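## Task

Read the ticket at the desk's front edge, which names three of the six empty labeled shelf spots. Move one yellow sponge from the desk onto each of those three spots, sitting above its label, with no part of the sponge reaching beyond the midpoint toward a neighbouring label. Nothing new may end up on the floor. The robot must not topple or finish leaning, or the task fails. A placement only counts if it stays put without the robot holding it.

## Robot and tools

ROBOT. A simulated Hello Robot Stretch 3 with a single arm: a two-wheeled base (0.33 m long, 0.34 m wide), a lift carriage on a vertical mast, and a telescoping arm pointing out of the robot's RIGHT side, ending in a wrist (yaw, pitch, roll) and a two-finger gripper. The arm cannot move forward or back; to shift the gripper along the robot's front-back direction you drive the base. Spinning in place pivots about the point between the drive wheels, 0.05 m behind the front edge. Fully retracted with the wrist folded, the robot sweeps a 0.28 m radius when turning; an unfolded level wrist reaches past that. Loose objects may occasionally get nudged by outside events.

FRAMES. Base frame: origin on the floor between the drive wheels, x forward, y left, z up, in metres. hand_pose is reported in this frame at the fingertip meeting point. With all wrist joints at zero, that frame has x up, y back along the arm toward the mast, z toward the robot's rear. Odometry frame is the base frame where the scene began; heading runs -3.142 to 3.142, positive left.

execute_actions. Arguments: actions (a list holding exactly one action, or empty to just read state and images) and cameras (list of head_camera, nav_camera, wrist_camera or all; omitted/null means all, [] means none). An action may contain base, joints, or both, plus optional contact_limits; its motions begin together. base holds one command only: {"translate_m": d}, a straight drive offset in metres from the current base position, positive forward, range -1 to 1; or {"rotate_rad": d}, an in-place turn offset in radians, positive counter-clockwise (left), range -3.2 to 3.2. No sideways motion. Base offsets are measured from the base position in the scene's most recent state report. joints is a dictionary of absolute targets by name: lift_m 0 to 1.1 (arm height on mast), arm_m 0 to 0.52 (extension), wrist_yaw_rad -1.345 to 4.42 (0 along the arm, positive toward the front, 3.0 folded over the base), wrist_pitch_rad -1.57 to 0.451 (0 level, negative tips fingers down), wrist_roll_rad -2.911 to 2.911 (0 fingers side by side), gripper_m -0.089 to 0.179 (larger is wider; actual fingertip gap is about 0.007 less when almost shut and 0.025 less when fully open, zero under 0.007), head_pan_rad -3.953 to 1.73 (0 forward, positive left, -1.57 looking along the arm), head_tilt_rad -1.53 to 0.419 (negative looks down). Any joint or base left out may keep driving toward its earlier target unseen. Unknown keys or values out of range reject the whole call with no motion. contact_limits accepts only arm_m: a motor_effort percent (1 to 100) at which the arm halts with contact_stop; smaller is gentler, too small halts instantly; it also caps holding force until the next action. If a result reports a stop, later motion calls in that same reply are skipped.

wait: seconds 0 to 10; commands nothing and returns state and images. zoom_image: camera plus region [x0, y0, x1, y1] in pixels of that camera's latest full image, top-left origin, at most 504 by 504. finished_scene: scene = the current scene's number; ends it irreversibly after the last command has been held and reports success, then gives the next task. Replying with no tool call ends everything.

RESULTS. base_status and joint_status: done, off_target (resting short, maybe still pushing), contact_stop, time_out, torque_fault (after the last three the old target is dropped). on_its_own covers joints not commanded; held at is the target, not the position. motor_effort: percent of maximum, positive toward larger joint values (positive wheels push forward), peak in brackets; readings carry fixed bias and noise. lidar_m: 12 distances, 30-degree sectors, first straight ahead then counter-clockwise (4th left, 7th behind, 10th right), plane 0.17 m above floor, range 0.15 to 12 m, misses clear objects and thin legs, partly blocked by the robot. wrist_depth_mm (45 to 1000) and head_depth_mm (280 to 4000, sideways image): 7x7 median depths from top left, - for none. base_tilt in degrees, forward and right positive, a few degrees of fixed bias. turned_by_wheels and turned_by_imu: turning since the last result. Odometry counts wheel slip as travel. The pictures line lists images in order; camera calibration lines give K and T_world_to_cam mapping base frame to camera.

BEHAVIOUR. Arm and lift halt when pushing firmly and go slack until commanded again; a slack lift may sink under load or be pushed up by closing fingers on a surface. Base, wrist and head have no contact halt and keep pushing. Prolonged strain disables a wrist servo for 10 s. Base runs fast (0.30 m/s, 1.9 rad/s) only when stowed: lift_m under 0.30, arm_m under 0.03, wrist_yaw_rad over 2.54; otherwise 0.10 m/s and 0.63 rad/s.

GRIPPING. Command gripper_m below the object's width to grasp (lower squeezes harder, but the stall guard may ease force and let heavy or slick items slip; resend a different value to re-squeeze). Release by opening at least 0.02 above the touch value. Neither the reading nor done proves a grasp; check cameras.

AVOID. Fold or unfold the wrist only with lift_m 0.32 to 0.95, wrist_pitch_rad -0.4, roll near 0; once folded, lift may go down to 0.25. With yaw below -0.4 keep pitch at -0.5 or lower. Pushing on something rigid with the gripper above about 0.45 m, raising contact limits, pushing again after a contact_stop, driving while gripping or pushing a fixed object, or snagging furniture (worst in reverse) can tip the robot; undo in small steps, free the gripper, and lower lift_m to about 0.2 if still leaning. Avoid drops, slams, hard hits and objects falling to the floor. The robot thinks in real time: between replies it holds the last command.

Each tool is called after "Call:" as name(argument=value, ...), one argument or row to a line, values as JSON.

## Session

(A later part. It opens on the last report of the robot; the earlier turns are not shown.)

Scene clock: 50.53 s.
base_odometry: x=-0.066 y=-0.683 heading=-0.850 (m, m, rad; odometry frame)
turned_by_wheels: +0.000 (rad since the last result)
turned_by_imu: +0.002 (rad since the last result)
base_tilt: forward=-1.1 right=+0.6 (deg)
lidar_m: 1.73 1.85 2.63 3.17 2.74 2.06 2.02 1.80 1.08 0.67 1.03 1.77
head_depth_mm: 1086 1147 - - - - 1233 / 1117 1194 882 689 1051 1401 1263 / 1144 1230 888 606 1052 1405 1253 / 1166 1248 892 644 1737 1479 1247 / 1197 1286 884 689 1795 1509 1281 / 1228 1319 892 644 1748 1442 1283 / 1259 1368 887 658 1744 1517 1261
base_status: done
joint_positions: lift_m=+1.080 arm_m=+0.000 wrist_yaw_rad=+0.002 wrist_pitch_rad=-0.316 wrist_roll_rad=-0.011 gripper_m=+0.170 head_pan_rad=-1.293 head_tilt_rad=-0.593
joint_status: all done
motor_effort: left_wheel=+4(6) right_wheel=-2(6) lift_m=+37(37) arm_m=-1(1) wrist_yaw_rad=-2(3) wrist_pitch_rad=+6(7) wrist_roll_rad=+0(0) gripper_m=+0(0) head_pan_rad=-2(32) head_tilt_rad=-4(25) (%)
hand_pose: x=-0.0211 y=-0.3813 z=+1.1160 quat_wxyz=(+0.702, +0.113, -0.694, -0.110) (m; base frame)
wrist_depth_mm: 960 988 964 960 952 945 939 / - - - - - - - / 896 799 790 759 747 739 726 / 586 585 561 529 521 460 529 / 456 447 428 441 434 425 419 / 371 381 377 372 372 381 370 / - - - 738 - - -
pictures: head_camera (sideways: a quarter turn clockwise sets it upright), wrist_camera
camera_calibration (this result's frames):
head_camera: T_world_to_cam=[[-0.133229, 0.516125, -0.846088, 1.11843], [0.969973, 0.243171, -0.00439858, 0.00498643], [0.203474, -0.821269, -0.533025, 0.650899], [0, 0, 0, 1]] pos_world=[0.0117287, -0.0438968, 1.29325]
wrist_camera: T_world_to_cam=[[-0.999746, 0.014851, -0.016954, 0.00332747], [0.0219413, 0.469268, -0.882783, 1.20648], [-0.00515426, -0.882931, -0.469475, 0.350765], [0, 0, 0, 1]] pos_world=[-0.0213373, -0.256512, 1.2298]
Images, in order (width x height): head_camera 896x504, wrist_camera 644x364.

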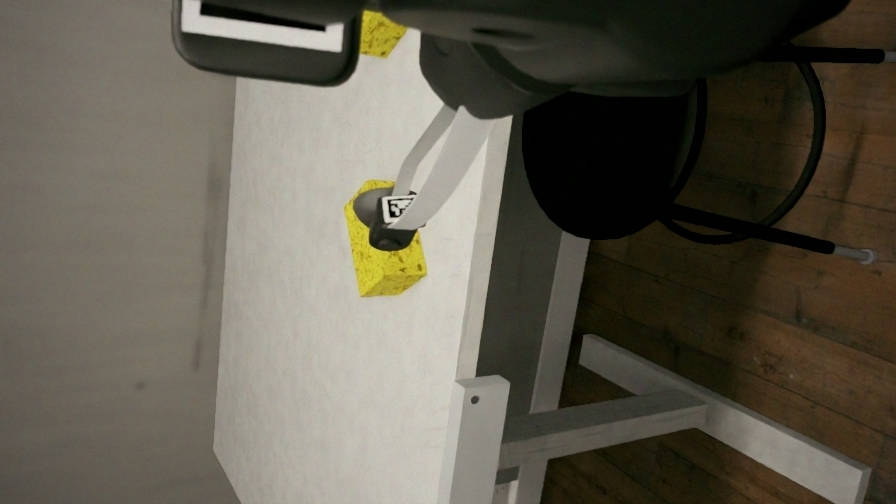

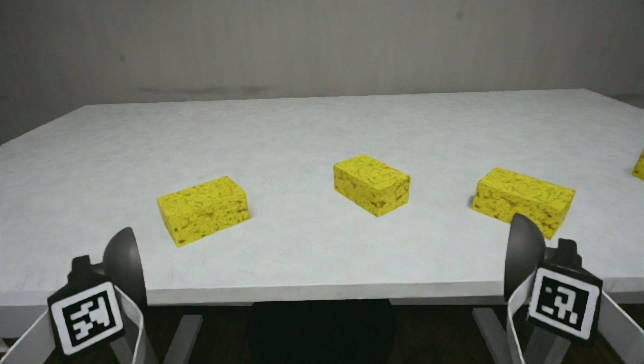

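Call:
execute_actions(
  actions=[
    {"base":{"translate_m":-0.2},"joints":{"arm_m":0.37,"wrist_yaw_rad":0.6,"lift_m":1.03}},
  ],
  cameras=["head_camera","wrist_camera"],
)

Scene clock: 56.00 s.
base_odometry: x=-0.198 y=-0.533 heading=-0.850 (m, m, rad; odometry frame)
turned_by_wheels: +0.000 (rad since the last result)
turned_by_imu: +0.002 (rad since the last result)
base_tilt: forward=-1.1 right=+0.7 (deg)
lidar_m: 1.94 2.06 2.94 3.16 2.46 1.86 1.82 1.79 0.97 0.65 0.74 1.97
head_depth_mm: 1074 - 815 613 1621 1519 1283 / 1104 1159 793 629 1664 1512 1280 / 1130 1221 834 631 1048 1409 1250 / 1151 1249 840 656 1051 1445 1252 / 1184 1269 887 659 1049 1437 1254 / 1226 1300 888 686 1790 1509 1280 / 1256 1348 886 691 1864 1471 1281
base_status: done
joint_positions: lift_m=+1.030 arm_m=+0.370 wrist_yaw_rad=+0.598 wrist_pitch_rad=-0.317 wrist_roll_rad=-0.011 gripper_m=+0.170 head_pan_rad=-1.293 head_tilt_rad=-0.593
joint_status: all done
motor_effort: left_wheel=+4(5) right_wheel=-2(7) lift_m=+29(30) arm_m=+3(2) wrist_yaw_rad=+2(6) wrist_pitch_rad=+7(7) wrist_roll_rad=+0(0) gripper_m=+0(0) head_pan_rad=-2(1) head_tilt_rad=-4(3) (%)
hand_pose: x=+0.1113 y=-0.7098 z=+1.0660 quat_wxyz=(+0.704, +0.312, -0.630, +0.100) (m; base frame)
wrist_depth_mm: - - 967 780 677 589 516 / - - 974 830 709 618 542 / 672 652 642 616 604 597 545 / 476 471 460 448 440 439 429 / 369 368 358 356 347 351 340 / 241 295 294 292 287 286 291 / - 252 251 197 244 241 232
pictures: head_camera (sideways: a quarter turn clockwise sets it upright), wrist_camera
camera_calibration (this result's frames):
head_camera: T_world_to_cam=[[-0.133096, 0.516199, -0.846064, 1.11839], [0.970041, 0.242902, -0.00440005, 0.00498793], [0.203239, -0.821302, -0.533064, 0.650951], [0, 0, 0, 1]] pos_world=[0.0117164, -0.043898, 1.29325]
wrist_camera: T_world_to_cam=[[-0.835623, -0.549043, -0.016936, -0.278779], [-0.245864, 0.401411, -0.882281, 1.29476], [0.491208, -0.73309, -0.470418, 0.0900138], [0, 0, 0, 1]] pos_world=[0.0411653, -0.606805, 1.17997]
Images, in order (width x height): head_camera 896x504, wrist_camera 644x364.

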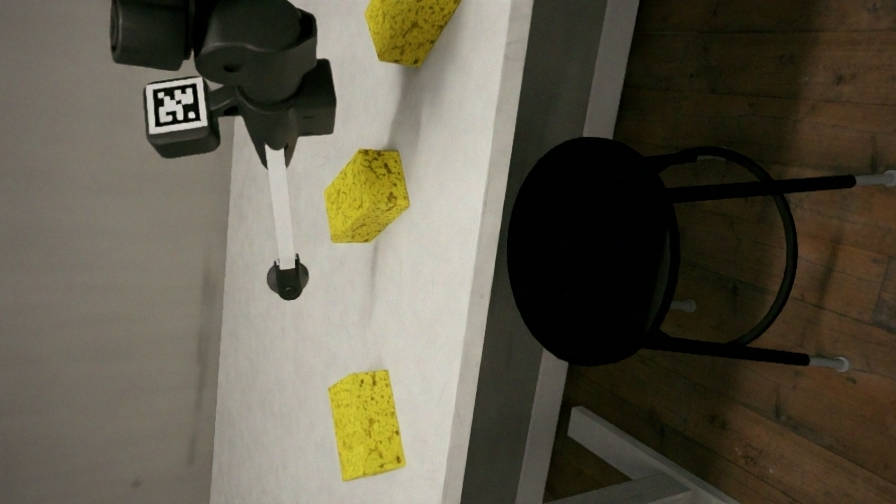

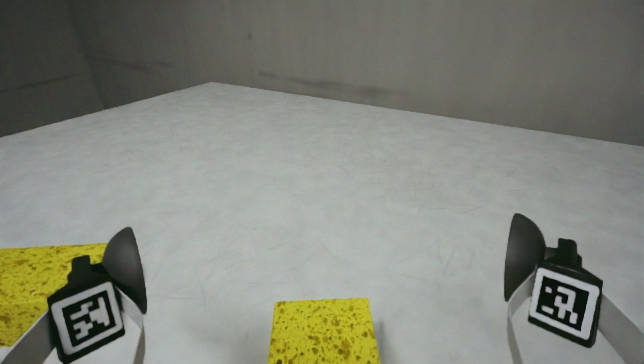

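Call:
execute_actions(
  actions=[
    {"base":{"translate_m":-0.014},"joints":{"arm_m":0.35,"lift_m":0.952}},
  ],
  cameras=["head_camera","wrist_camera"],
)

Call:
execute_actions(
  actions=[
    {"joints":{"gripper_m":0.03}},
  ],
  cameras=["wrist_camera"],
)

Call:
execute_actions(
  actions=[
    {"joints":{"lift_m":1.03}},
  ],
  cameras=["head_camera","wrist_camera"],
)

Scene clock: 58.90 s.
base_odometry: x=-0.207 y=-0.522 heading=-0.849 (m, m, rad; odometry frame)
turned_by_wheels: +0.000 (rad since the last result)
turned_by_imu: +0.001 (rad since the last result)
base_tilt: forward=-1.1 right=+0.6 (deg)
lidar_m: 1.95 2.08 2.96 3.16 2.43 1.85 1.81 1.78 0.96 0.65 0.75 1.98
head_depth_mm: 1079 1163 - 598 1597 1514 1275 / 1098 1184 - 595 1662 1517 1283 / 1126 1224 885 631 1073 1400 1248 / 1159 1234 938 658 1046 1437 1280 / 1191 1261 888 659 1049 1442 1287 / 1218 1303 887 690 1795 1517 1259 / 1256 1347 886 699 1851 1487 1284
base_status: done
joint_positions: lift_m=+0.952 arm_m=+0.350 wrist_yaw_rad=+0.598 wrist_pitch_rad=-0.317 wrist_roll_rad=-0.011 gripper_m=+0.170 head_pan_rad=-1.293 head_tilt_rad=-0.593
joint_status: all done
motor_effort: left_wheel=+3(6) right_wheel=-3(7) lift_m=+29(31) arm_m=-1(1) wrist_yaw_rad=+2(3) wrist_pitch_rad=+7(7) wrist_roll_rad=+0(0) gripper_m=+0(1) head_pan_rad=-2(2) head_tilt_rad=-3(4) (%)
hand_pose: x=+0.1113 y=-0.6903 z=+0.9881 quat_wxyz=(+0.704, +0.312, -0.630, +0.100) (m; base frame)
wrist_depth_mm: - - 989 805 675 597 530 / - 699 679 651 618 593 536 / 440 431 415 401 396 380 379 / 236 303 297 201 286 282 279 / 229 239 224 159 225 228 221 / 199 193 179 129 179 185 188 / - 163 153 125 154 157 151
pictures: head_camera (sideways: a quarter turn clockwise sets it upright), wrist_camera
camera_calibration (this result's frames):
head_camera: T_world_to_cam=[[-0.133096, 0.516199, -0.846064, 1.11839], [0.970041, 0.242902, -0.00440004, 0.00498792], [0.203239, -0.821302, -0.533063, 0.65095], [0, 0, 0, 1]] pos_world=[0.0117163, -0.043898, 1.29325]
wrist_camera: T_world_to_cam=[[-0.835623, -0.549043, -0.0169362, -0.269386], [-0.245864, 0.401411, -0.882281, 1.21811], [0.491208, -0.73309, -0.470418, 0.0676287], [0, 0, 0, 1]] pos_world=[0.0411653, -0.58729, 1.10197]
Images, in order (width x height): head_camera 896x504, wrist_camera 644x364.

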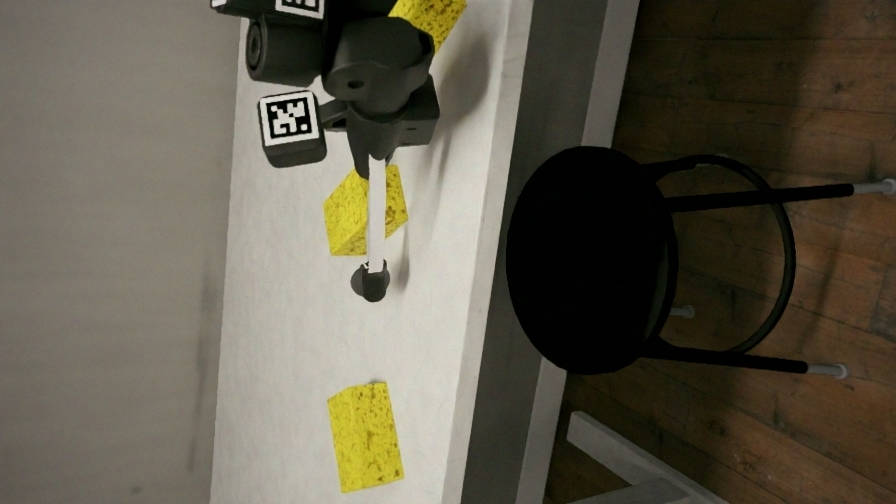

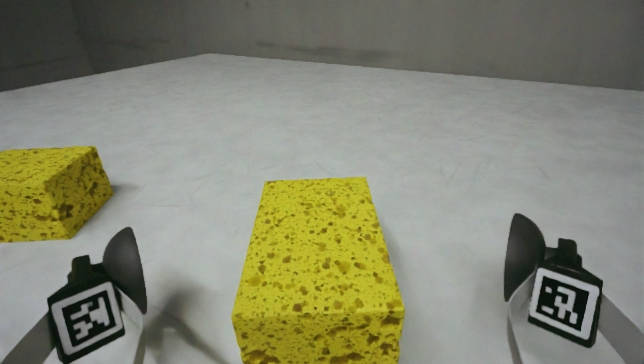

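Scene clock: 60.80 s.
base_odometry: x=-0.207 y=-0.522 heading=-0.849 (m, m, rad; odometry frame)
turned_by_wheels: +0.000 (rad since the last result)
turned_by_imu: +0.000 (rad since the last result)
base_tilt: forward=-1.1 right=+0.7 (deg)
lidar_m: 1.95 2.08 2.96 3.17 2.43 1.85 1.81 1.78 0.96 0.65 0.75 1.98
head_depth_mm: 1076 1157 - 599 1609 1506 1282 / 1100 1183 - 594 1656 1510 1283 / 1129 1220 916 631 1072 1396 1255 / 1151 1245 910 659 1048 1430 1280 / 1187 1272 887 658 1051 1437 1288 / 1220 1301 888 691 1801 1509 1265 / 1250 1347 891 699 1859 1483 1279
base_status: not commanded
joint_positions: lift_m=+0.952 arm_m=+0.350 wrist_yaw_rad=+0.598 wrist_pitch_rad=-0.314 wrist_roll_rad=-0.011 gripper_m=+0.031 head_pan_rad=-1.293 head_tilt_rad=-0.593
joint_status: all done
motor_effort: left_wheel=+3(3) right_wheel=-2(2) lift_m=+29(29) arm_m=-1(1) wrist_yaw_rad=+2(3) wrist_pitch_rad=+6(7) wrist_roll_rad=+0(0) gripper_m=-13(90) head_pan_rad=-1(2) head_tilt_rad=-4(5) (%)
hand_pose: x=+0.1115 y=-0.6905 z=+0.9888 quat_wxyz=(+0.704, +0.311, -0.631, +0.101) (m; base frame)
wrist_depth_mm: - - 993 807 685 599 531 / - 745 694 665 642 602 538 / 443 434 417 408 400 390 381 / 237 306 302 199 291 285 280 / 228 238 237 157 228 225 222 / 198 196 133 130 130 185 183 / 166 165 154 125 150 158 156
pictures: wrist_camera
camera_calibration (this result's frames):
wrist_camera: T_world_to_cam=[[-0.83555, -0.549152, -0.0169863, -0.269379], [-0.244359, 0.399136, -0.88373, 1.21859], [0.492082, -0.73425, -0.467688, 0.0641004], [0, 0, 0, 1]] pos_world=[0.0411529, -0.587248, 1.10231]
Images, in order (width x height): wrist_camera 644x364.

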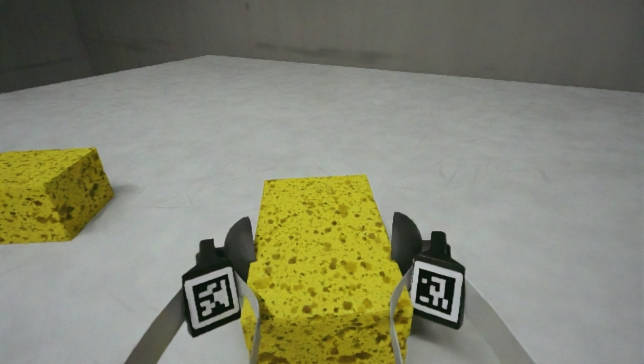

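Scene clock: 62.33 s.
base_odometry: x=-0.207 y=-0.522 heading=-0.849 (m, m, rad; odometry frame)
turned_by_wheels: +0.000 (rad since the last result)
turned_by_imu: +0.000 (rad since the last result)
base_tilt: forward=-1.1 right=+0.6 (deg)
lidar_m: 1.95 2.08 2.96 3.18 2.44 1.85 1.80 1.78 0.96 0.65 0.75 1.98
head_depth_mm: 1066 - 790 604 1605 1517 1279 / 1103 1161 775 629 1672 1512 1276 / 1133 1215 756 631 1073 1412 1251 / 1161 1243 817 658 1050 1441 1278 / 1189 1268 888 661 1049 1437 1282 / 1222 1307 894 688 1792 1502 1259 / 1255 1345 890 697 1846 1476 1291
base_status: not commanded
joint_positions: lift_m=+1.030 arm_m=+0.350 wrist_yaw_rad=+0.598 wrist_pitch_rad=-0.318 wrist_roll_rad=-0.011 gripper_m=+0.031 head_pan_rad=-1.293 head_tilt_rad=-0.593
joint_status: all done
motor_effort: left_wheel=+3(3) right_wheel=-2(2) lift_m=+37(38) arm_m=-1(1) wrist_yaw_rad=+2(3) wrist_pitch_rad=+7(8) wrist_roll_rad=+0(0) gripper_m=-13(14) head_pan_rad=-2(2) head_tilt_rad=-4(3) (%)
hand_pose: x=+0.1113 y=-0.6902 z=+1.0656 quat_wxyz=(+0.704, +0.312, -0.630, +0.100) (m; base frame)
wrist_depth_mm: - - 1000 816 680 599 526 / - - 962 843 736 630 556 / 676 648 635 624 606 585 565 / 480 469 460 195 443 432 429 / 295 361 358 157 348 342 335 / 258 286 137 131 131 286 279 / 253 251 237 125 231 242 240
pictures: head_camera (sideways: a quarter turn clockwise sets it upright), wrist_camera
camera_calibration (this result's frames):
head_camera: T_world_to_cam=[[-0.133096, 0.516199, -0.846064, 1.11839], [0.970041, 0.242902, -0.00440004, 0.00498792], [0.203239, -0.821302, -0.533063, 0.65095], [0, 0, 0, 1]] pos_world=[0.0117164, -0.043898, 1.29325]
wrist_camera: T_world_to_cam=[[-0.835588, -0.549096, -0.0169221, -0.268107], [-0.246313, 0.402005, -0.881886, 1.28649], [0.491043, -0.732725, -0.47116, 0.105232], [0, 0, 0, 1]] pos_world=[0.0411777, -0.587285, 1.17958]
Images, in order (width x height): head_camera 896x504, wrist_camera 644x364.

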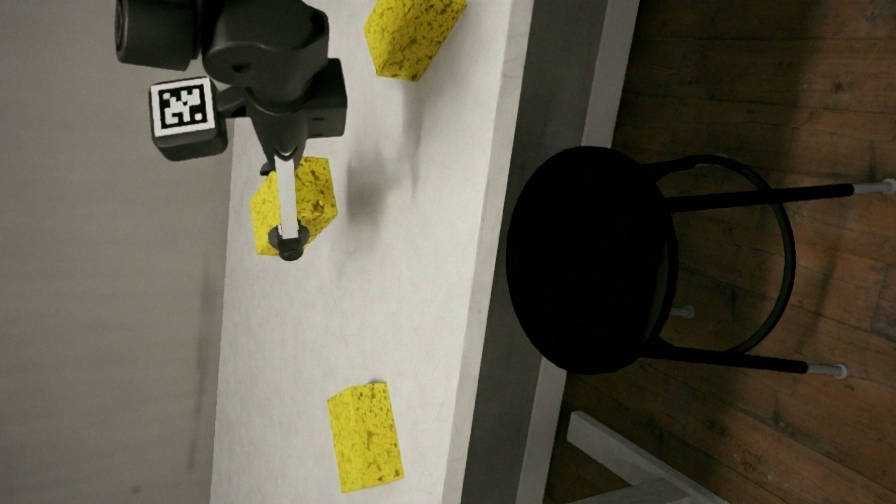

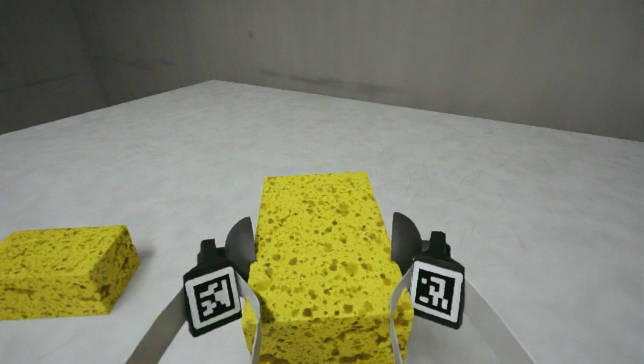

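Call:
execute_actions(
  actions=[
    {"base":{"rotate_rad":1.41},"joints":{"arm_m":0,"wrist_yaw_rad":1.5,"head_pan_rad":0.2,"head_tilt_rad":-0.3}},
  ],
  cameras=[],
)

Call:
execute_actions(
  actions=[
    {"base":{"translate_m":0.6},"joints":{"lift_m":0.28,"wrist_yaw_rad":2.62,"wrist_pitch_rad":-0.4}},
  ],
)

Call:
execute_actions(
  actions=[
    {"base":{"translate_m":1.0},"joints":{"head_tilt_rad":-0.45,"head_pan_rad":0.85}},
  ],
  cameras=["head_camera","nav_camera"],
)

Scene clock: 67.30 s.
base_odometry: x=-0.207 y=-0.522 heading=+0.560 (m, m, rad; odometry frame)
turned_by_wheels: +1.410 (rad since the last result)
turned_by_imu: +1.423 (rad since the last result)
base_tilt: forward=-1.1 right=+0.6 (deg)
lidar_m: 3.17 2.89 1.94 1.81 1.84 0.96 0.65 0.75 1.16 1.95 1.98 2.54
head_depth_mm: 2990 3085 3318 3486 2754 2016 1583 / 3010 3114 3269 3508 2788 2015 1588 / 3033 3179 3303 3422 2787 2016 1599 / 3063 3244 3344 3557 2833 2037 1593 / 3019 3199 3422 3557 2806 2046 1604 / 3049 3213 3381 3474 2820 2051 1614 / 3082 3255 3349 3520 2867 2040 1605
base_status: done
joint_positions: lift_m=+1.030 arm_m=+0.000 wrist_yaw_rad=+1.499 wrist_pitch_rad=-0.318 wrist_roll_rad=-0.011 gripper_m=+0.031 head_pan_rad=+0.193 head_tilt_rad=-0.310
joint_status: all done
motor_effort: left_wheel=-3(9) right_wheel=+3(8) lift_m=+37(37) arm_m=-1(7) wrist_yaw_rad=+2(5) wrist_pitch_rad=+7(7) wrist_roll_rad=+0(0) gripper_m=-12(13) head_pan_rad=+2(33) head_tilt_rad=+4(23) (%)
hand_pose: x=+0.2139 y=-0.1623 z=+1.0655 quat_wxyz=(+0.590, +0.555, -0.431, +0.396) (m; base frame)
wrist_depth_mm: - - - - - - - / - - - - - - - / - - - - - - - / - - - 196 - - - / - - - 157 - - - / - - 138 131 130 - - / - - - 125 - - -
pictures: none
No camera images: the call's "cameras" was empty. Leave "cameras" out to get every camera's image.

Scene clock: 74.97 s.
base_odometry: x=+0.301 y=-0.203 heading=+0.560 (m, m, rad; odometry frame)
turned_by_wheels: +0.000 (rad since the last result)
turned_by_imu: -0.001 (rad since the last result)
base_tilt: forward=-1.1 right=+0.6 (deg)
lidar_m: 2.55 2.64 2.01 1.87 1.90 2.07 1.25 1.28 2.03 1.87 1.94 2.45
head_depth_mm: 2454 2556 2724 2806 2699 2011 1589 / 2467 2582 2730 2835 2727 2015 1581 / 2511 2623 2722 2833 2763 2036 1585 / 2512 2633 2796 2933 2803 2052 1603 / 2534 2632 2766 2941 2824 2046 1602 / 2560 2617 2739 2959 2779 2046 1600 / 2555 2620 2734 2866 2785 2039 1607
base_status: done
joint_positions: lift_m=+0.280 arm_m=+0.000 wrist_yaw_rad=+2.617 wrist_pitch_rad=-0.418 wrist_roll_rad=-0.011 gripper_m=+0.031 head_pan_rad=+0.193 head_tilt_rad=-0.309
joint_status: all done
motor_effort: left_wheel=-3(5) right_wheel=+2(7) lift_m=+29(31) arm_m=-1(1) wrist_yaw_rad=+4(5) wrist_pitch_rad=+7(9) wrist_roll_rad=+0(0) gripper_m=-13(13) head_pan_rad=+3(3) head_tilt_rad=+4(4) (%)
hand_pose: x=+0.0912 y=+0.0490 z=+0.2929 quat_wxyz=(+0.322, +0.702, -0.036, +0.634) (m; base frame)
wrist_depth_mm: - - - - - - - / - - - - - - - / 990 949 929 926 891 893 873 / 753 731 737 196 694 705 689 / 601 589 594 157 587 570 560 / 512 504 137 132 130 486 479 / - 456 123 125 401 419 420
pictures: head_camera (sideways: a quarter turn clockwise sets it upright), nav_camera (sideways: a quarter turn counterclockwise sets it upright), wrist_camera
camera_calibration (this result's frames):
head_camera: T_world_to_cam=[[-0.272762, -0.0395605, -0.961268, 1.26956], [-0.160045, 0.987098, 0.00478948, -0.0000823524], [0.948676, 0.155152, -0.275574, 0.311331], [0, 0, 0, 1]] pos_world=[0.0509231, 0.00200221, 1.30618]
nav_camera: T_world_to_cam=[[0.242622, 0.0599657, 0.968266, -1.22057], [0.143802, -0.989285, 0.0252345, 0.0206067], [0.959404, 0.133116, -0.248645, 0.281181], [0, 0, 0, 1]] pos_world=[0.0234073, 0.0561486, 1.25123]
wrist_camera: T_world_to_cam=[[0.856045, -0.516678, -0.0151806, -0.0484544], [-0.298403, -0.469994, -0.830699, 0.335478], [0.422069, 0.715646, -0.556515, 0.25301], [0, 0, 0, 1]] pos_world=[0.0347991, -0.0484279, 0.418749]
Images, in order (width x height): head_camera 896x504, nav_camera 672x504, wrist_camera 644x364.

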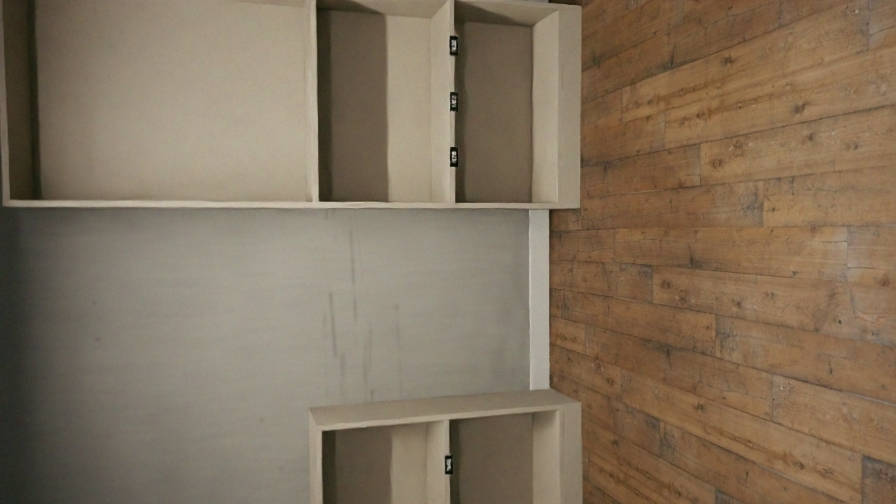

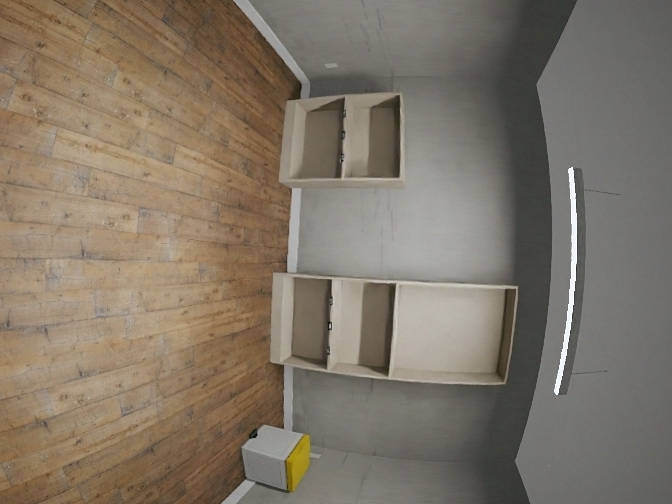

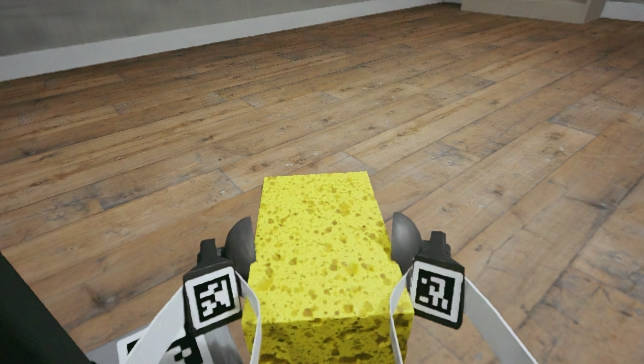

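Scene clock: 79.97 s.
base_odometry: x=+1.148 y=+0.328 heading=+0.560 (m, m, rad; odometry frame)
turned_by_wheels: +0.000 (rad since the last result)
turned_by_imu: -0.003 (rad since the last result)
base_tilt: forward=-1.1 right=+0.6 (deg)
lidar_m: 1.82 1.74 2.14 1.99 2.01 2.55 2.25 2.52 1.94 1.80 1.69 1.72
head_depth_mm: 1666 1782 1891 2011 2093 1716 1410 / 1776 1874 1807 1968 2063 1728 1414 / 1891 1993 2111 2260 2136 1728 1415 / 2039 2150 2248 2464 2240 1739 1407 / 2179 2273 2274 2469 2233 1733 1411 / 2261 2390 2529 2663 2241 1738 1426 / 2053 2127 2271 2416 2253 1736 1426
base_status: done
joint_positions: lift_m=+0.280 arm_m=+0.000 wrist_yaw_rad=+2.617 wrist_pitch_rad=-0.418 wrist_roll_rad=-0.011 gripper_m=+0.031 head_pan_rad=+0.843 head_tilt_rad=-0.445
joint_status: all done
motor_effort: left_wheel=-2(8) right_wheel=+1(9) lift_m=+29(29) arm_m=-1(1) wrist_yaw_rad=+3(3) wrist_pitch_rad=+7(7) wrist_roll_rad=+0(0) gripper_m=-13(13) head_pan_rad=+3(26) head_tilt_rad=-3(17) (%)
hand_pose: x=+0.0911 y=+0.0490 z=+0.2928 quat_wxyz=(+0.322, +0.702, -0.036, +0.634) (m; base frame)
wrist_depth_mm: - - - - - - - / - - - - - - - / 964 956 926 902 886 888 868 / 750 742 736 195 691 697 682 / 607 600 591 157 571 568 564 / 513 506 137 131 130 478 485 / - 454 123 125 402 423 421
pictures: head_camera (sideways: a quarter turn clockwise sets it upright), nav_camera (sideways: a quarter turn counterclockwise sets it upright)
camera_calibration (this result's frames):
head_camera: T_world_to_cam=[[-0.277816, -0.291516, -0.915334, 1.20963], [-0.72454, 0.689233, 0.000400224, 0.00907586], [0.630762, 0.663307, -0.402695, 0.478707], [0, 0, 0, 1]] pos_world=[0.0406796, 0.0288405, 1.29998]
nav_camera: T_world_to_cam=[[0.242257, 0.290401, 0.925732, -1.16503], [0.715727, -0.697667, 0.0315567, 0.00889217], [0.655017, 0.654926, -0.376862, 0.449907], [0, 0, 0, 1]] pos_world=[-0.0188252, 0.0498722, 1.24777]
Images, in order (width x height): head_camera 896x504, nav_camera 672x504.

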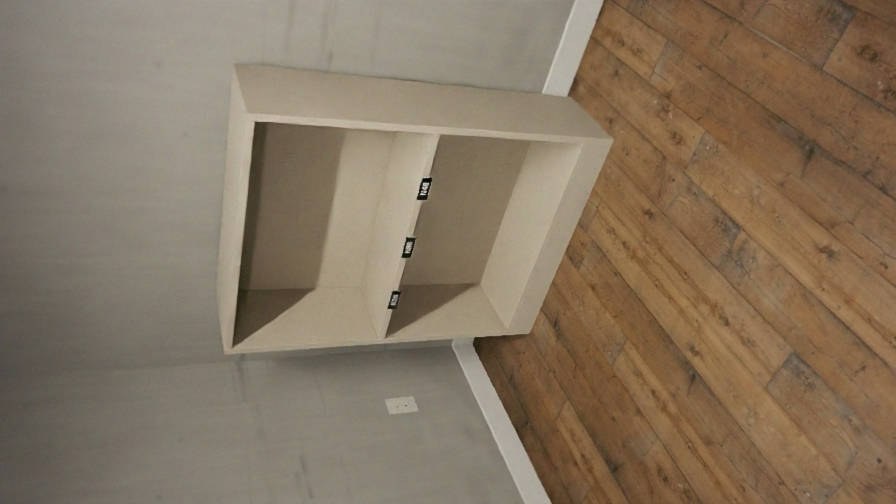

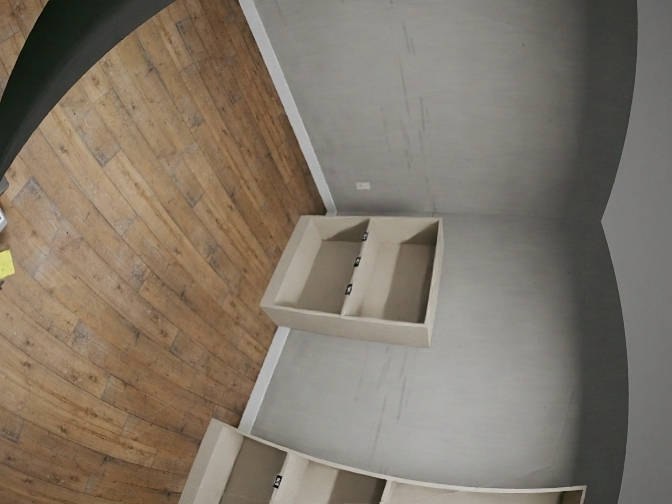

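Call:
zoom_image(
  camera="head_camera",
  region=[350,160,500,320],
)

Call:
execute_actions(
  actions=[
    {"base":{"translate_m":0.97}},
  ],
  cameras=[],
)

Call:
execute_actions(
  actions=[
    {"base":{"rotate_rad":1.675},"joints":{"lift_m":0.68,"head_pan_rad":-1.7,"head_tilt_rad":-0.9}},
  ],
  cameras=[],
)

Call:
execute_actions(
  actions=[
    {"joints":{"wrist_yaw_rad":0,"wrist_pitch_rad":-0.3}},
  ],
)

Region (350, 160, 500, 320) of head_camera's 896x504 image, scaled by 3.150, with more detail than that image has; it fills the left 472 columns of this view, and the rest is white.

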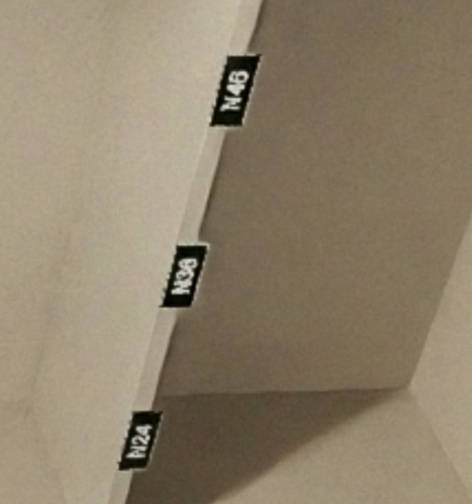

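Scene clock: 86.20 s.
base_odometry: x=+1.970 y=+0.844 heading=+0.560 (m, m, rad; odometry frame)
turned_by_wheels: +0.000 (rad since the last result)
turned_by_imu: -0.002 (rad since the last result)
base_tilt: forward=-1.1 right=+0.6 (deg)
lidar_m: 0.73 0.59 1.08 1.79 2.12 2.69 3.53 2.67 1.81 1.27 1.27 0.87
head_depth_mm: 777 819 873 935 999 1084 1173 / 828 879 932 1006 1088 1176 1277 / 883 936 1013 1087 1182 1295 1371 / 944 1017 1095 1188 1288 1441 1416 / 1019 1101 1192 1302 1427 1563 1418 / 1105 1197 1179 1219 1299 1392 1397 / 1204 1313 1077 1108 1217 1533 1417
base_status: done
joint_positions: lift_m=+0.280 arm_m=+0.000 wrist_yaw_rad=+2.617 wrist_pitch_rad=-0.418 wrist_roll_rad=-0.011 gripper_m=+0.031 head_pan_rad=+0.843 head_tilt_rad=-0.445
joint_status: not commanded
motor_effort: left_wheel=-2(10) right_wheel=+1(9) lift_m=+29(29) arm_m=-1(1) wrist_yaw_rad=+3(3) wrist_pitch_rad=+7(8) wrist_roll_rad=+0(0) gripper_m=-13(14) head_pan_rad=+3(3) head_tilt_rad=-3(3) (%)
hand_pose: x=+0.0910 y=+0.0490 z=+0.2928 quat_wxyz=(+0.322, +0.702, -0.035, +0.634) (m; base frame)
wrist_depth_mm: - - - - 965 774 496 / - - - - - 831 591 / 988 949 916 914 914 820 619 / 764 745 712 195 703 636 518 / 613 599 590 158 574 567 501 / 517 509 137 132 130 486 479 / - 454 123 125 405 427 418
pictures: none
No camera images: the call's "cameras" was empty. Leave "cameras" out to get every camera's image.

Scene clock: 90.67 s.
base_odometry: x=+1.970 y=+0.844 heading=+2.235 (m, m, rad; odometry frame)
turned_by_wheels: +1.675 (rad since the last result)
turned_by_imu: +1.689 (rad since the last result)
base_tilt: forward=-1.1 right=+0.6 (deg)
lidar_m: 2.10 2.17 2.94 3.23 2.42 1.76 1.27 0.87 0.88 0.59 0.92 1.08
head_depth_mm: 593 942 1077 1009 1375 1287 1162 / 591 920 1066 1003 1374 1322 - / 566 903 1052 981 1337 1329 1124 / 564 885 1042 978 1332 1296 - / 562 864 1018 961 1333 1294 1146 / 562 849 997 955 1285 1275 1139 / 535 800 776 1160 1421 1277 1133
base_status: done
joint_positions: lift_m=+0.680 arm_m=+0.000 wrist_yaw_rad=+2.617 wrist_pitch_rad=-0.419 wrist_roll_rad=-0.011 gripper_m=+0.031 head_pan_rad=-1.693 head_tilt_rad=-0.889
joint_status: all done
motor_effort: left_wheel=-3(13) right_wheel=+3(8) lift_m=+37(40) arm_m=-1(1) wrist_yaw_rad=+3(3) wrist_pitch_rad=+7(8) wrist_roll_rad=+0(0) gripper_m=-13(13) head_pan_rad=-2(33) head_tilt_rad=-5(31) (%)
hand_pose: x=+0.0910 y=+0.0489 z=+0.6923 quat_wxyz=(+0.322, +0.702, -0.035, +0.634) (m; base frame)
wrist_depth_mm: - - - - - - - / - - - - - - - / - - - - - - - / - - - 195 - - - / - - - 157 - - - / - - 138 131 131 945 931 / - 873 793 125 798 828 821
pictures: none
No camera images: the call's "cameras" was empty. Leave "cameras" out to get every camera's image.

Scene clock: 92.97 s.
base_odometry: x=+1.970 y=+0.844 heading=+2.235 (m, m, rad; odometry frame)
turned_by_wheels: +0.000 (rad since the last result)
turned_by_imu: +0.000 (rad since the last result)
base_tilt: forward=-1.1 right=+0.6 (deg)
lidar_m: 2.09 2.17 2.93 3.23 2.41 1.75 1.27 0.87 0.87 0.59 0.92 1.08
head_depth_mm: 593 941 1080 1009 1372 1288 1160 / 592 920 1073 1003 1363 1330 - / 565 903 1053 979 1336 1328 - / 565 882 1044 981 1309 - - / 564 866 1016 955 653 1253 1139 / 561 848 994 952 1286 1271 1142 / 536 800 774 1152 1423 1279 1138
base_status: not commanded
joint_positions: lift_m=+0.680 arm_m=+0.000 wrist_yaw_rad=+0.003 wrist_pitch_rad=-0.322 wrist_roll_rad=-0.011 gripper_m=+0.031 head_pan_rad=-1.693 head_tilt_rad=-0.889
joint_status: all done
motor_effort: left_wheel=-3(3) right_wheel=+3(2) lift_m=+37(37) arm_m=-1(1) wrist_yaw_rad=-4(6) wrist_pitch_rad=+9(6) wrist_roll_rad=+0(0) gripper_m=-12(13) head_pan_rad=-2(2) head_tilt_rad=-5(5) (%)
hand_pose: x=-0.0207 y=-0.3806 z=+0.7145 quat_wxyz=(+0.702, +0.116, -0.694, -0.112) (m; base frame)
wrist_depth_mm: 550 336 512 531 538 536 537 / 597 585 538 566 570 586 579 / 650 635 532 609 615 627 620 / 693 693 457 195 548 527 528 / 757 772 399 157 431 427 440 / 841 846 137 131 130 816 749 / 888 893 518 125 742 783 730
pictures: head_camera (sideways: a quarter turn clockwise sets it upright), nav_camera (sideways: a quarter turn counterclockwise sets it upright), wrist_camera
camera_calibration (this result's frames):
head_camera: T_world_to_cam=[[0.10562, 0.749515, -0.653508, 0.865959], [0.988414, -0.15117, -0.0136315, 0.0168907], [-0.109008, -0.644496, -0.756797, 0.943881], [0, 0, 0, 1]] pos_world=[-0.00526681, -0.0381676, 1.28047]
nav_camera: T_world_to_cam=[[-0.0778557, -0.735148, 0.673421, -0.834124], [-0.987788, 0.148318, 0.0477127, -0.00172636], [-0.134956, -0.661482, -0.737718, 0.924193], [0, 0, 0, 1]] pos_world=[0.0580791, -0.00161119, 1.24359]
wrist_camera: T_world_to_cam=[[-0.99977, 0.0132848, -0.0168429, -0.00377309], [0.0211321, 0.474931, -0.879769, 0.851695], [-0.0036883, -0.879923, -0.475103, 0.168054], [0, 0, 0, 1]] pos_world=[-0.0211505, -0.256572, 0.829074]
Images, in order (width x height): head_camera 896x504, nav_camera 672x504, wrist_camera 644x364.

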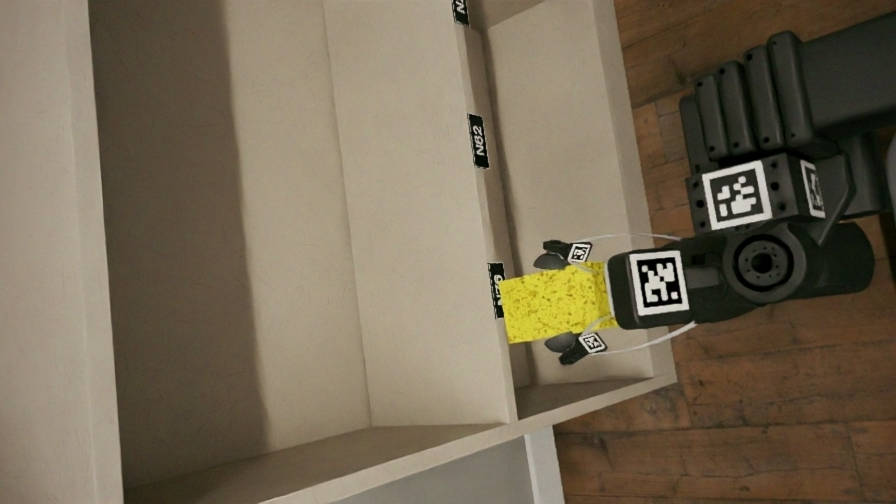

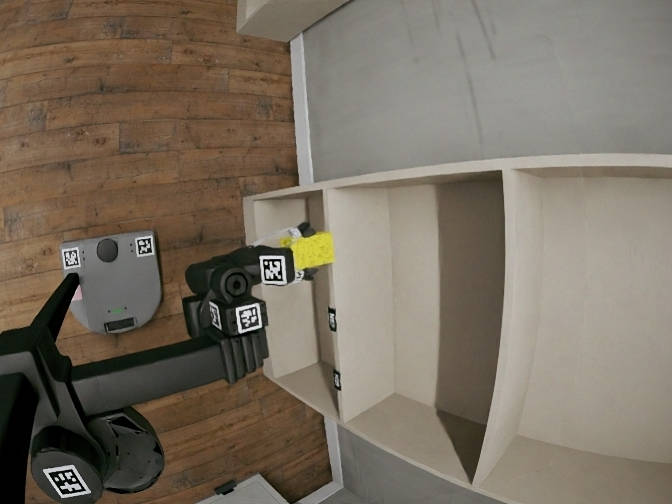

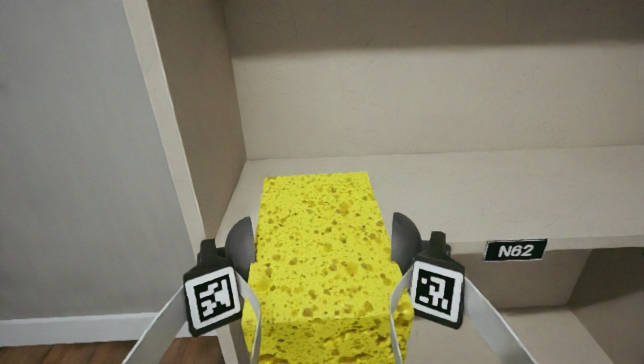

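Call:
execute_actions(
  actions=[
    {"base":{"translate_m":-0.025},"joints":{"arm_m":0.31,"lift_m":0.60}},
  ],
  cameras=["head_camera","wrist_camera"],
)

Scene clock: 97.53 s.
base_odometry: x=+1.985 y=+0.824 heading=+2.235 (m, m, rad; odometry frame)
turned_by_wheels: +0.000 (rad since the last result)
turned_by_imu: +0.001 (rad since the last result)
base_tilt: forward=-1.1 right=+0.6 (deg)
lidar_m: 2.12 2.19 2.98 3.23 2.38 1.72 1.24 0.85 0.88 0.60 0.60 1.11
head_depth_mm: 592 943 1077 1003 1368 1280 1141 / 592 920 1068 999 1371 1300 - / 565 902 1051 984 1364 1262 1139 / 563 885 1042 - 1313 1284 1141 / 563 862 993 - 1335 1264 1137 / 561 845 996 951 1279 1249 1141 / 537 819 893 894 1396 1271 1136
base_status: done
joint_positions: lift_m=+0.600 arm_m=+0.310 wrist_yaw_rad=+0.002 wrist_pitch_rad=-0.322 wrist_roll_rad=-0.011 gripper_m=+0.031 head_pan_rad=-1.693 head_tilt_rad=-0.889
joint_status: all done
motor_effort: left_wheel=-3(10) right_wheel=+3(5) lift_m=+29(30) arm_m=+3(4) wrist_yaw_rad=-2(3) wrist_pitch_rad=+9(10) wrist_roll_rad=+0(0) gripper_m=-13(15) head_pan_rad=-2(2) head_tilt_rad=-5(6) (%)
hand_pose: x=-0.0210 y=-0.6902 z=+0.6350 quat_wxyz=(+0.702, +0.115, -0.694, -0.112) (m; base frame)
wrist_depth_mm: 215 249 250 252 251 254 254 / 213 267 269 270 271 274 276 / 213 285 292 291 292 296 299 / 210 299 313 195 320 321 326 / 208 290 314 157 303 299 295 / 206 259 138 131 130 248 246 / 206 220 205 125 200 211 208
pictures: head_camera (sideways: a quarter turn clockwise sets it upright), wrist_camera
camera_calibration (this result's frames):
head_camera: T_world_to_cam=[[0.105678, 0.749507, -0.653508, 0.865958], [0.988402, -0.151247, -0.0136316, 0.0168908], [-0.109058, -0.644488, -0.756797, 0.943882], [0, 0, 0, 1]] pos_world=[-0.00526975, -0.0381667, 1.28047]
wrist_camera: T_world_to_cam=[[-0.99975, 0.0146911, -0.0168565, -0.000353476], [0.0218081, 0.474186, -0.880155, 0.928545], [-0.00493735, -0.880302, -0.474387, -0.142894], [0, 0, 0, 1]] pos_world=[-0.0213087, -0.566088, 0.749471]
Images, in order (width x height): head_camera 896x504, wrist_camera 644x364.

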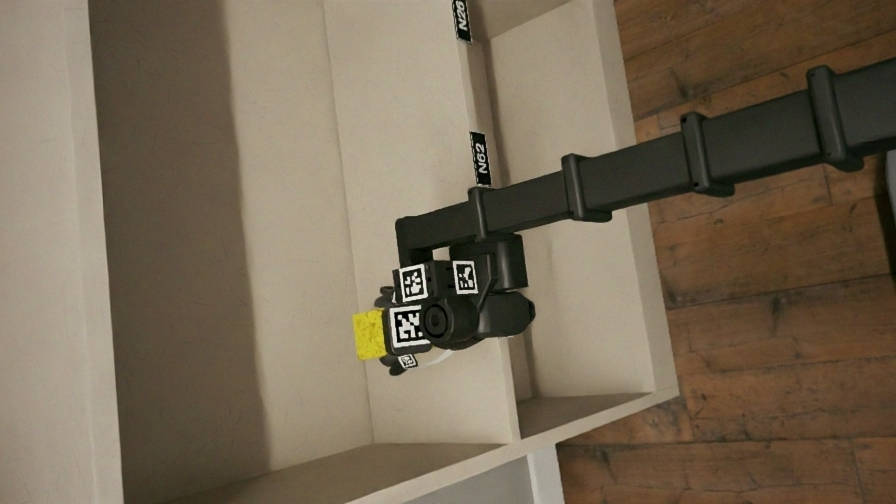

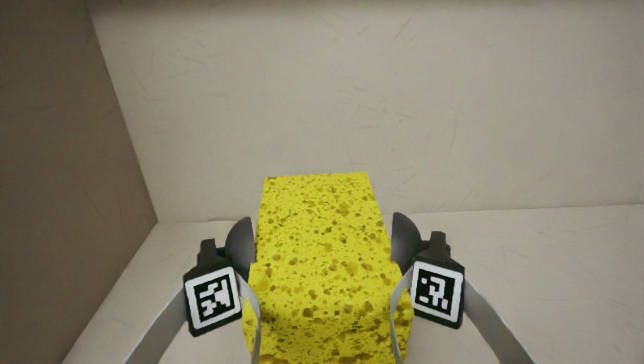

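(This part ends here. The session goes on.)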